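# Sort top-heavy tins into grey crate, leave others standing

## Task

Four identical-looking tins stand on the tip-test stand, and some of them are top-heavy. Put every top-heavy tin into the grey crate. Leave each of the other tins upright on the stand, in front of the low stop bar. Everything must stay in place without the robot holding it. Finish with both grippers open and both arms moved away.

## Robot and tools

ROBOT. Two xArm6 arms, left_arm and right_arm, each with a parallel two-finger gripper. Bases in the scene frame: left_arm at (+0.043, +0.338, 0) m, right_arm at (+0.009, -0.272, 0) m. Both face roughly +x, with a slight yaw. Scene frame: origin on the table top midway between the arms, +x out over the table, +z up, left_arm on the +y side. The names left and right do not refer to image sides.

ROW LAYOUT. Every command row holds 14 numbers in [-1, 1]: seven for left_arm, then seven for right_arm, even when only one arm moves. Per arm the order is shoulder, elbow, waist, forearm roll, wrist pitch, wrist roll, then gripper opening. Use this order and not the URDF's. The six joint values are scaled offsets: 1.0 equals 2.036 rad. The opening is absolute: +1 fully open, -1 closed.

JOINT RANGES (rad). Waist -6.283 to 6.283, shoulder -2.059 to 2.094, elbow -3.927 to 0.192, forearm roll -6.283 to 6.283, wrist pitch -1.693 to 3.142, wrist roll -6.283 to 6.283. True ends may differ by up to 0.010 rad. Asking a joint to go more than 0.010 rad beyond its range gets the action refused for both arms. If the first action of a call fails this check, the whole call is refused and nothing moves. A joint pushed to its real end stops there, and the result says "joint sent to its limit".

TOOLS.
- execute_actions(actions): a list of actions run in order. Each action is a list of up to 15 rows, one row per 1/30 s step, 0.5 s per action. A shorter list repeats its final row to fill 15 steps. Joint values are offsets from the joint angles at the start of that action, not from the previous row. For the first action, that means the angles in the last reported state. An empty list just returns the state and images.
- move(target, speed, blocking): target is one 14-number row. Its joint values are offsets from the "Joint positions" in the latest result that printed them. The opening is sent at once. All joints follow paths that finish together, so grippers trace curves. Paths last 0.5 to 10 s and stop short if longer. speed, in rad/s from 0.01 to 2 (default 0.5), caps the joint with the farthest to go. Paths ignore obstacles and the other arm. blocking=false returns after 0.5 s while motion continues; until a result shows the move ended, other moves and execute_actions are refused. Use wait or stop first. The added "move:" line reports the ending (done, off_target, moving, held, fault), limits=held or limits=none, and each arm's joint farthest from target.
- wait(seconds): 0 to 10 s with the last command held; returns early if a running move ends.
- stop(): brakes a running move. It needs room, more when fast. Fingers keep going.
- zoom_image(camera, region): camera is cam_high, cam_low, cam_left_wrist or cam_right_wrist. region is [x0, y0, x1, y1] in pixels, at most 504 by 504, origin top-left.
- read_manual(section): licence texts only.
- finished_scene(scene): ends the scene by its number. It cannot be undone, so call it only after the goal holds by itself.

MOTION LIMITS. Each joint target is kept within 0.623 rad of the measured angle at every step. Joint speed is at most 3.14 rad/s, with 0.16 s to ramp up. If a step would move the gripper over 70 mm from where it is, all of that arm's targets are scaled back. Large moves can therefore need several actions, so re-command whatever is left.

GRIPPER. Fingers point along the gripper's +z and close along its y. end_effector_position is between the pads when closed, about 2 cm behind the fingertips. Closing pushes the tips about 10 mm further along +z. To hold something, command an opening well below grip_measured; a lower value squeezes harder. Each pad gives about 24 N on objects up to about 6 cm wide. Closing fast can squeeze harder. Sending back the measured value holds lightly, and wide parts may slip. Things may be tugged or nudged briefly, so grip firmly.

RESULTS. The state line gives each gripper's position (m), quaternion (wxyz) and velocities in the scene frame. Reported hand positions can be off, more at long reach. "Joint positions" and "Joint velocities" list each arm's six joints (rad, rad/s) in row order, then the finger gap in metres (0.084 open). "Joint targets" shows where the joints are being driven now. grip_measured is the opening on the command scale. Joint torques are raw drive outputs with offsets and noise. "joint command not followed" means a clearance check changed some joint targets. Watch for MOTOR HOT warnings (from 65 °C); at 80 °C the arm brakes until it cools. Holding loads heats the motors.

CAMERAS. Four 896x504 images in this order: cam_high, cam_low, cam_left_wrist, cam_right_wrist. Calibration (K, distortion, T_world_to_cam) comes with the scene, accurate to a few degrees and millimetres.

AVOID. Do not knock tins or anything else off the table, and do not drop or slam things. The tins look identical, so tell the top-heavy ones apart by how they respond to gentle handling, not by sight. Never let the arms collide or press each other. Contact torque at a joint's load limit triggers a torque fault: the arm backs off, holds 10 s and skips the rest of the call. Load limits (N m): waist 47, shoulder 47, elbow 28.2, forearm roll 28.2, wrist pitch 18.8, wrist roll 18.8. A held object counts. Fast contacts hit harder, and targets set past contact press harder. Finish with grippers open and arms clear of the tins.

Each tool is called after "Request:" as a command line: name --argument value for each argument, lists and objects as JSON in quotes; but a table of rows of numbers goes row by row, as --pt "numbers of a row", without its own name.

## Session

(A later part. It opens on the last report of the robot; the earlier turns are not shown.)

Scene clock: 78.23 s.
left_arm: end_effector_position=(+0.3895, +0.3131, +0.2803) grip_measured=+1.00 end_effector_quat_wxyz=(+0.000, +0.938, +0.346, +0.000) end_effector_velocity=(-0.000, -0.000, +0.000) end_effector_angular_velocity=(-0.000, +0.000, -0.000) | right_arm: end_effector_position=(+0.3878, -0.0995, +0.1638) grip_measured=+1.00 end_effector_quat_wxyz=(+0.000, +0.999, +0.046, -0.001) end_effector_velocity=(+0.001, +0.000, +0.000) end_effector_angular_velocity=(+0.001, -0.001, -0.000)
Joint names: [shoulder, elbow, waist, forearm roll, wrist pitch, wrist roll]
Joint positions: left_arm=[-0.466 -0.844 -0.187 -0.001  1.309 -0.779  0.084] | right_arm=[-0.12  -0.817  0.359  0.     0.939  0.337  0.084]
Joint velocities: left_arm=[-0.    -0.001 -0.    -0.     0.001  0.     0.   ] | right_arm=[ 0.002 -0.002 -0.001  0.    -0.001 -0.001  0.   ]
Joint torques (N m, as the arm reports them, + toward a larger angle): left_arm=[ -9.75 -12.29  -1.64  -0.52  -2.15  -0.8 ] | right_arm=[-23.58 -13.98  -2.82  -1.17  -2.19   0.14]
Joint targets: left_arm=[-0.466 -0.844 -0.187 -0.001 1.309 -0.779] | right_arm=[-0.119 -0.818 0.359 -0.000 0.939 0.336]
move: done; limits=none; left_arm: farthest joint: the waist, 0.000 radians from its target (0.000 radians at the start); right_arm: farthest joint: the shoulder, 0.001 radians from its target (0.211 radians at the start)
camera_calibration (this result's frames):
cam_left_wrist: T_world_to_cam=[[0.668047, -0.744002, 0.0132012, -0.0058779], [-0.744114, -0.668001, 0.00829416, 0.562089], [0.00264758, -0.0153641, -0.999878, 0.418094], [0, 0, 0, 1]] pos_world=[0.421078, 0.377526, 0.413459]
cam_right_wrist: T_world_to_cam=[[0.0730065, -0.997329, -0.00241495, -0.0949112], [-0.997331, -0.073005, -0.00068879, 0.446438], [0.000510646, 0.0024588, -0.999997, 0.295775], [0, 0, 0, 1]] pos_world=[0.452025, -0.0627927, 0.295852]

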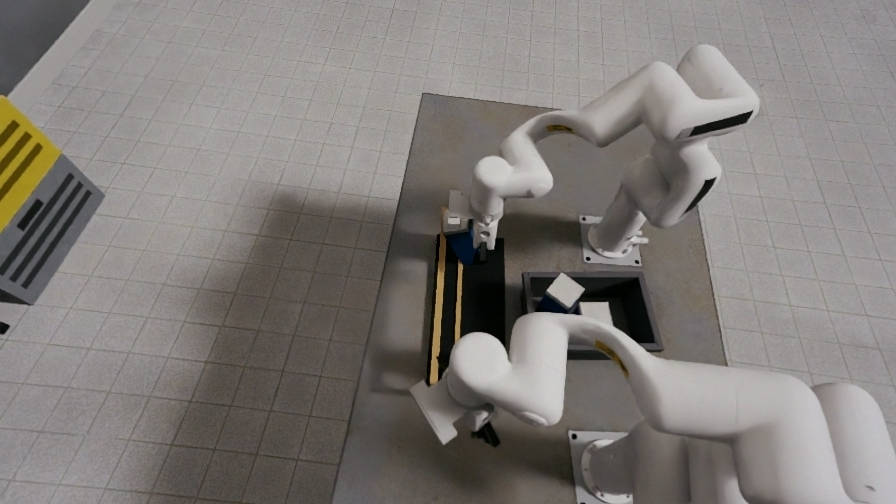

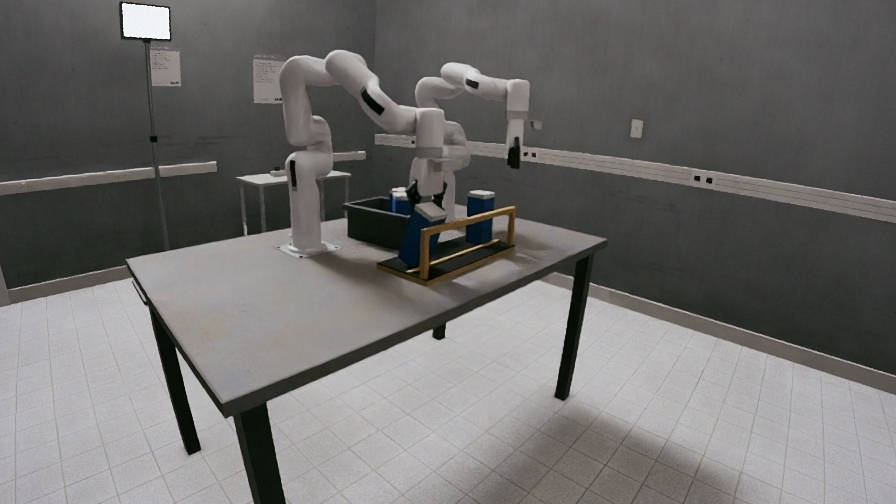

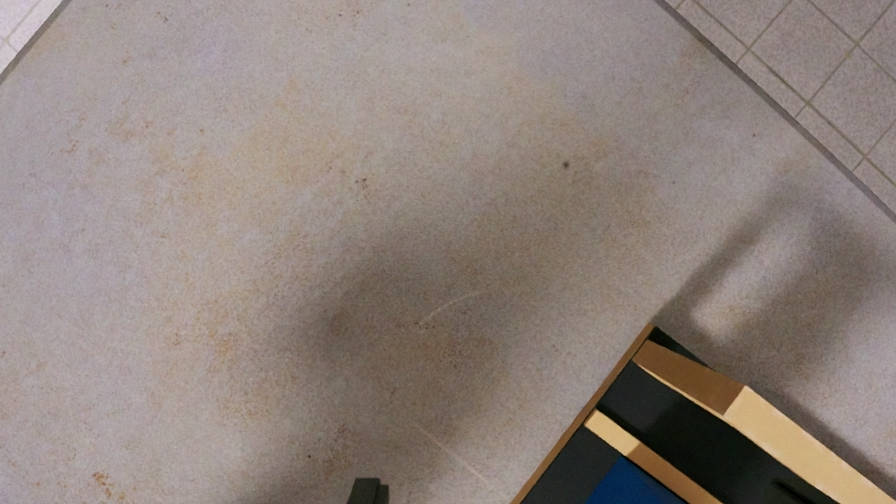

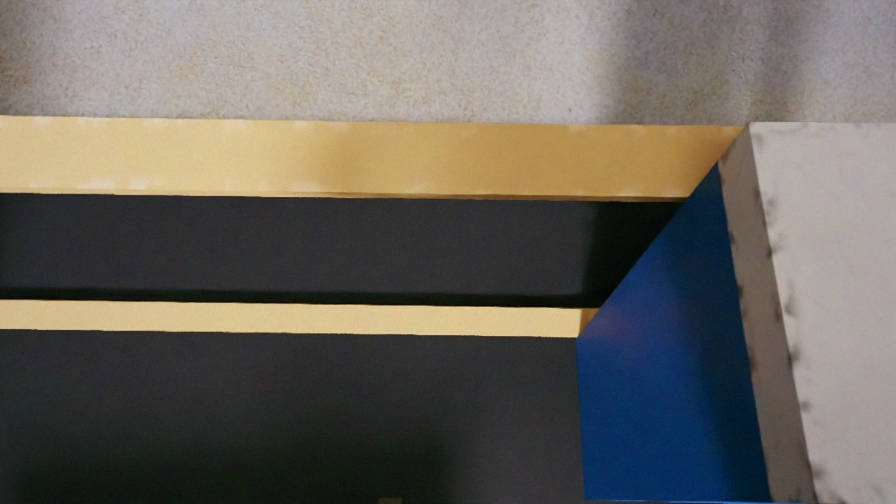

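Request:
move --target '[0, 0, 0, 0, 0, 0, 1, -0.1031, 0.0977, 0.03, 0, 0.0044, 0.0305, 1]' --speed 0.12

Request:
move --target '[0, 0, 0, 0, 0, 0, 1, -0.0281, -0.1415, 0, 0, 0.1701, 0, 1]' --speed 0.6

Scene clock: 80.87 s.
left_arm: end_effector_position=(+0.3895, +0.3131, +0.2803) grip_measured=+1.00 end_effector_quat_wxyz=(+0.000, +0.938, +0.346, +0.000) end_effector_velocity=(+0.000, +0.000, +0.000) end_effector_angular_velocity=(+0.000, -0.001, +0.000) | right_arm: end_effector_position=(+0.3249, -0.1042, +0.1652) grip_measured=+1.00 end_effector_quat_wxyz=(+0.000, +0.999, +0.045, -0.000) end_effector_velocity=(+0.000, -0.000, +0.001) end_effector_angular_velocity=(+0.002, -0.003, -0.002)
Joint names: [shoulder, elbow, waist, forearm roll, wrist pitch, wrist roll]
Joint positions: left_arm=[-0.466 -0.844 -0.187 -0.001  1.309 -0.779  0.084] | right_arm=[-0.329 -0.619  0.42   0.     0.948  0.399  0.084]
Joint velocities: left_arm=[-0. -0.  0.  0. -0. -0.  0.] | right_arm=[-0.004  0.002 -0.001  0.    -0.001  0.001  0.   ]
Joint torques (N m, as the arm reports them, + toward a larger angle): left_arm=[-10.03 -12.3   -1.72  -0.73  -2.1   -0.81] | right_arm=[-18.95 -13.37  -2.17  -0.54  -1.46   0.34]
Joint targets: left_arm=[-0.466 -0.844 -0.187 -0.001 1.309 -0.779] | right_arm=[-0.330 -0.618 0.420 0.000 0.948 0.399]
move: done; limits=none; left_arm: farthest joint: the waist, 0.000 radians from its target (0.000 radians at the start); right_arm: farthest joint: the shoulder, 0.001 radians from its target (0.210 radians at the start)
camera_calibration (this result's frames):
cam_left_wrist: T_world_to_cam=[[0.668047, -0.744002, 0.0132013, -0.00587802], [-0.744114, -0.668001, 0.00829407, 0.562089], [0.0026477, -0.0153641, -0.999878, 0.418094], [0, 0, 0, 1]] pos_world=[0.421078, 0.377526, 0.413459]
cam_right_wrist: T_world_to_cam=[[0.071965, -0.997402, -0.00310958, -0.0945698], [-0.997404, -0.071957, -0.00261408, 0.383854], [0.00238354, 0.00328963, -0.999992, 0.296648], [0, 0, 0, 1]] pos_world=[0.388956, -0.067679, 0.297355]

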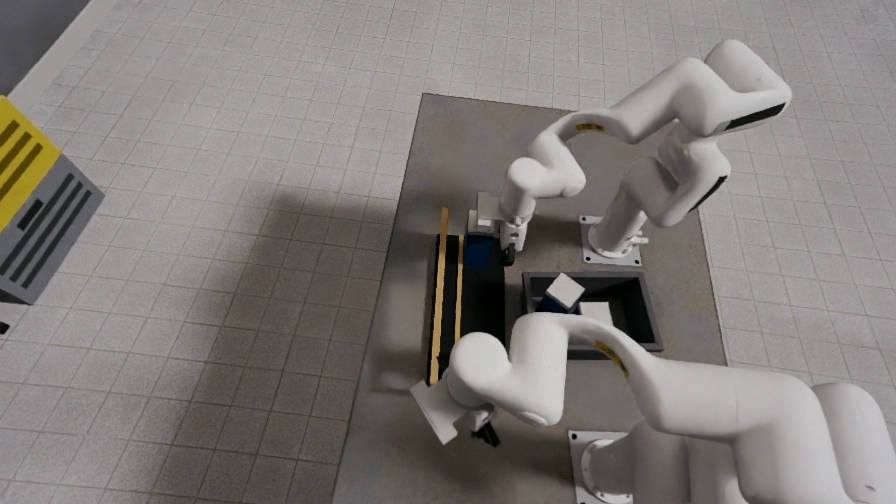

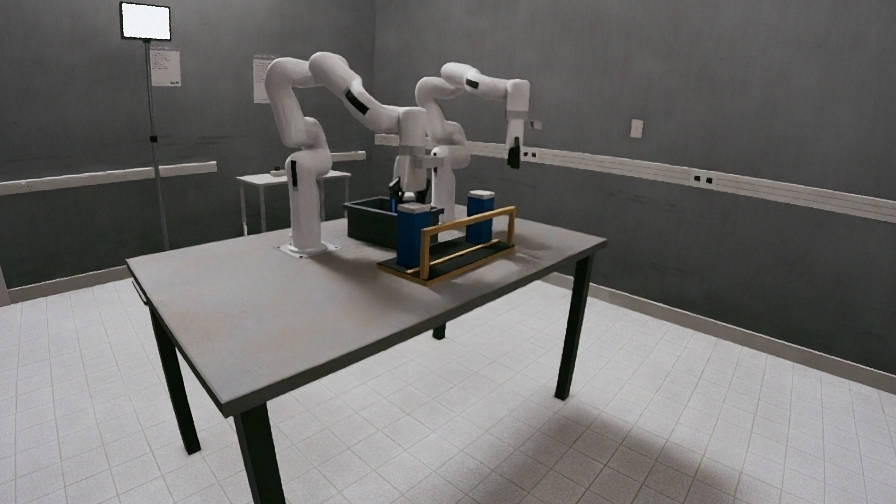

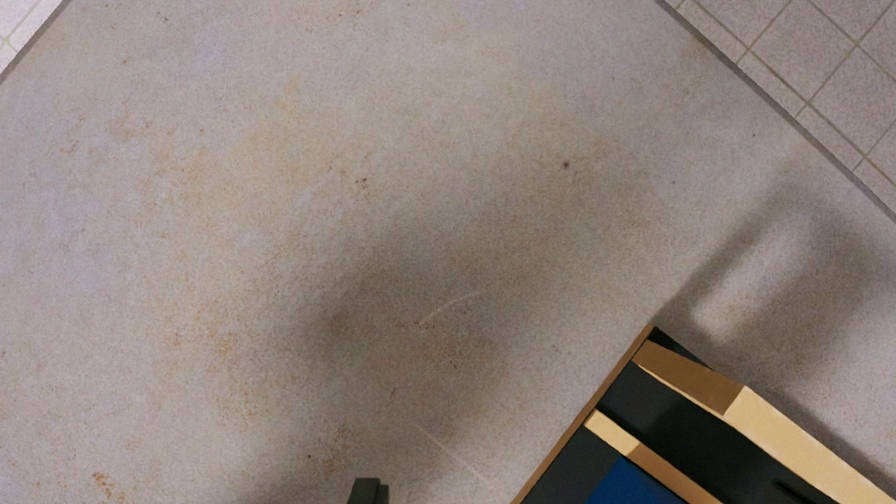

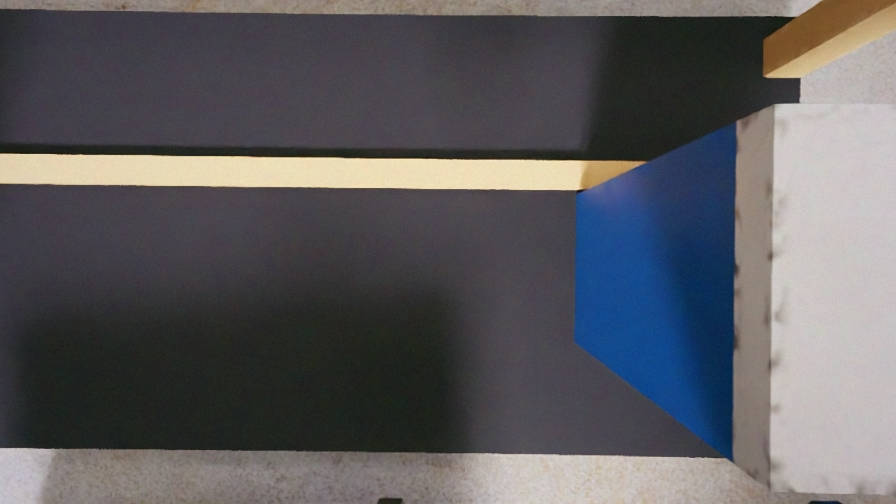

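Scene clock: 82.10 s.
left_arm: end_effector_position=(+0.3895, +0.3131, +0.2803) grip_measured=+1.00 end_effector_quat_wxyz=(+0.000, +0.938, +0.346, +0.000) end_effector_velocity=(-0.000, -0.000, +0.000) end_effector_angular_velocity=(-0.000, -0.000, -0.001) | right_arm: end_effector_position=(+0.3342, -0.0992, +0.2795) grip_measured=+1.00 end_effector_quat_wxyz=(+0.000, +0.999, +0.045, -0.001) end_effector_velocity=(+0.001, +0.000, +0.003) end_effector_angular_velocity=(+0.002, -0.004, +0.001)
Joint names: [shoulder, elbow, waist, forearm roll, wrist pitch, wrist roll]
Joint positions: left_arm=[-0.466 -0.844 -0.187 -0.001  1.309 -0.779  0.084] | right_arm=[-0.386 -0.906  0.42   0.     1.294  0.399  0.084]
Joint velocities: left_arm=[-0.001 -0.001 -0.    -0.     0.001  0.001  0.   ] | right_arm=[-0.002 -0.005 -0.    -0.     0.002 -0.001 -0.   ]
Joint torques (N m, as the arm reports them, + toward a larger angle): left_arm=[-10.06 -12.43  -2.02  -0.51  -2.11  -0.79] | right_arm=[-18.57 -14.06  -2.11  -0.63  -1.37   0.41]
Joint targets: left_arm=[-0.466 -0.844 -0.187 -0.001 1.309 -0.779] | right_arm=[-0.387 -0.907 0.420 0.000 1.295 0.399]
move: done; limits=none; left_arm: farthest joint: the waist, 0.000 radians from its target (0.000 radians at the start); right_arm: farthest joint: the elbow, 0.001 radians from its target (0.288 radians at the start)
camera_calibration (this result's frames):
cam_left_wrist: T_world_to_cam=[[0.668047, -0.744002, 0.0132014, -0.00587807], [-0.744114, -0.668001, 0.00829416, 0.562089], [0.00264768, -0.0153642, -0.999878, 0.418094], [0, 0, 0, 1]] pos_world=[0.421078, 0.377526, 0.413459]
cam_right_wrist: T_world_to_cam=[[0.0719669, -0.997404, -0.00251025, -0.0900969], [-0.997406, -0.071964, -0.00124564, 0.393439], [0.00106176, 0.00259338, -0.999996, 0.411342], [0, 0, 0, 1]] pos_world=[0.398466, -0.0626164, 0.411604]

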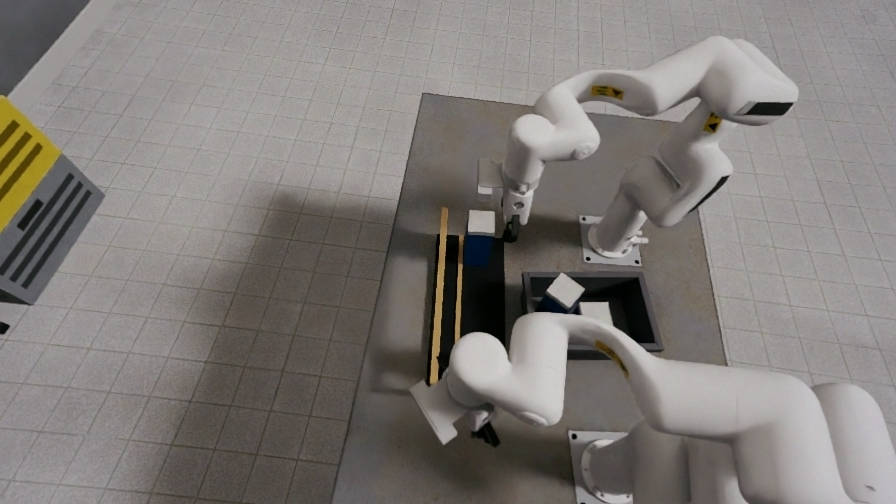

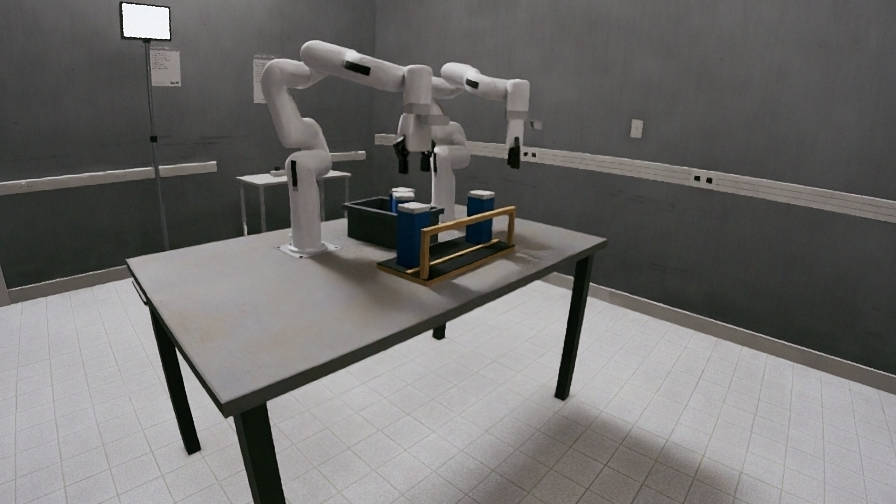

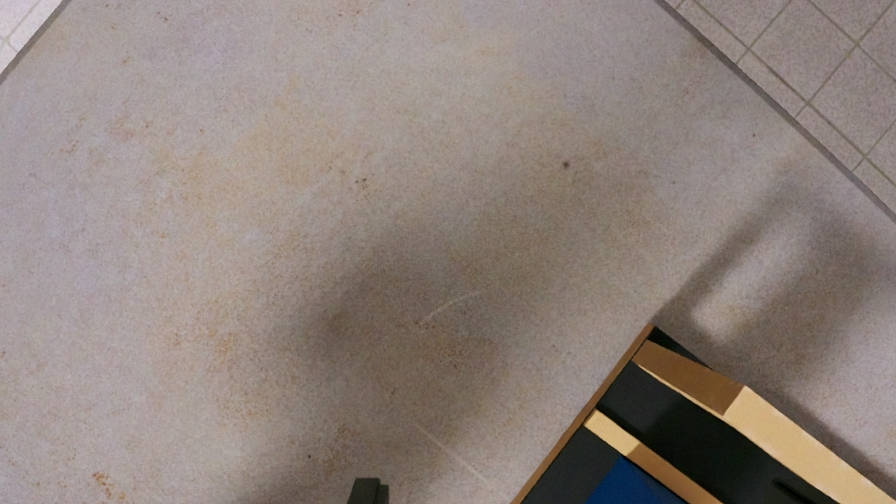

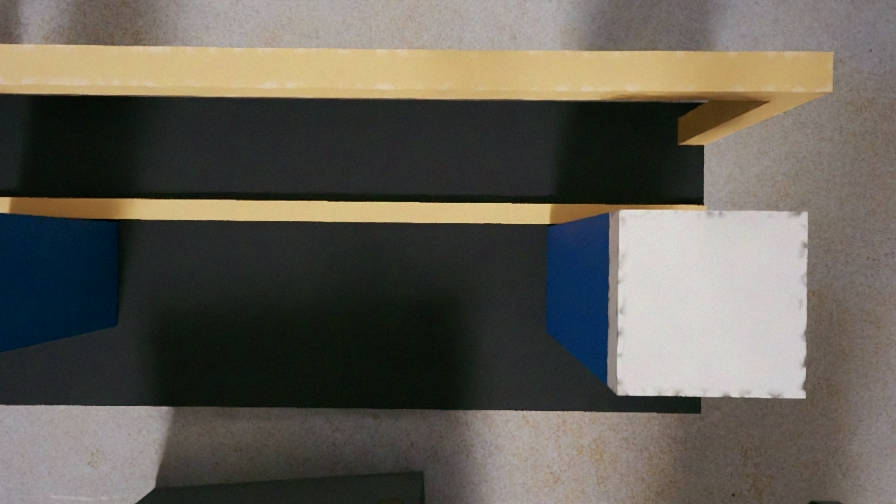

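Request:
finished_scene --scene 1

The scene is finished: the task was done.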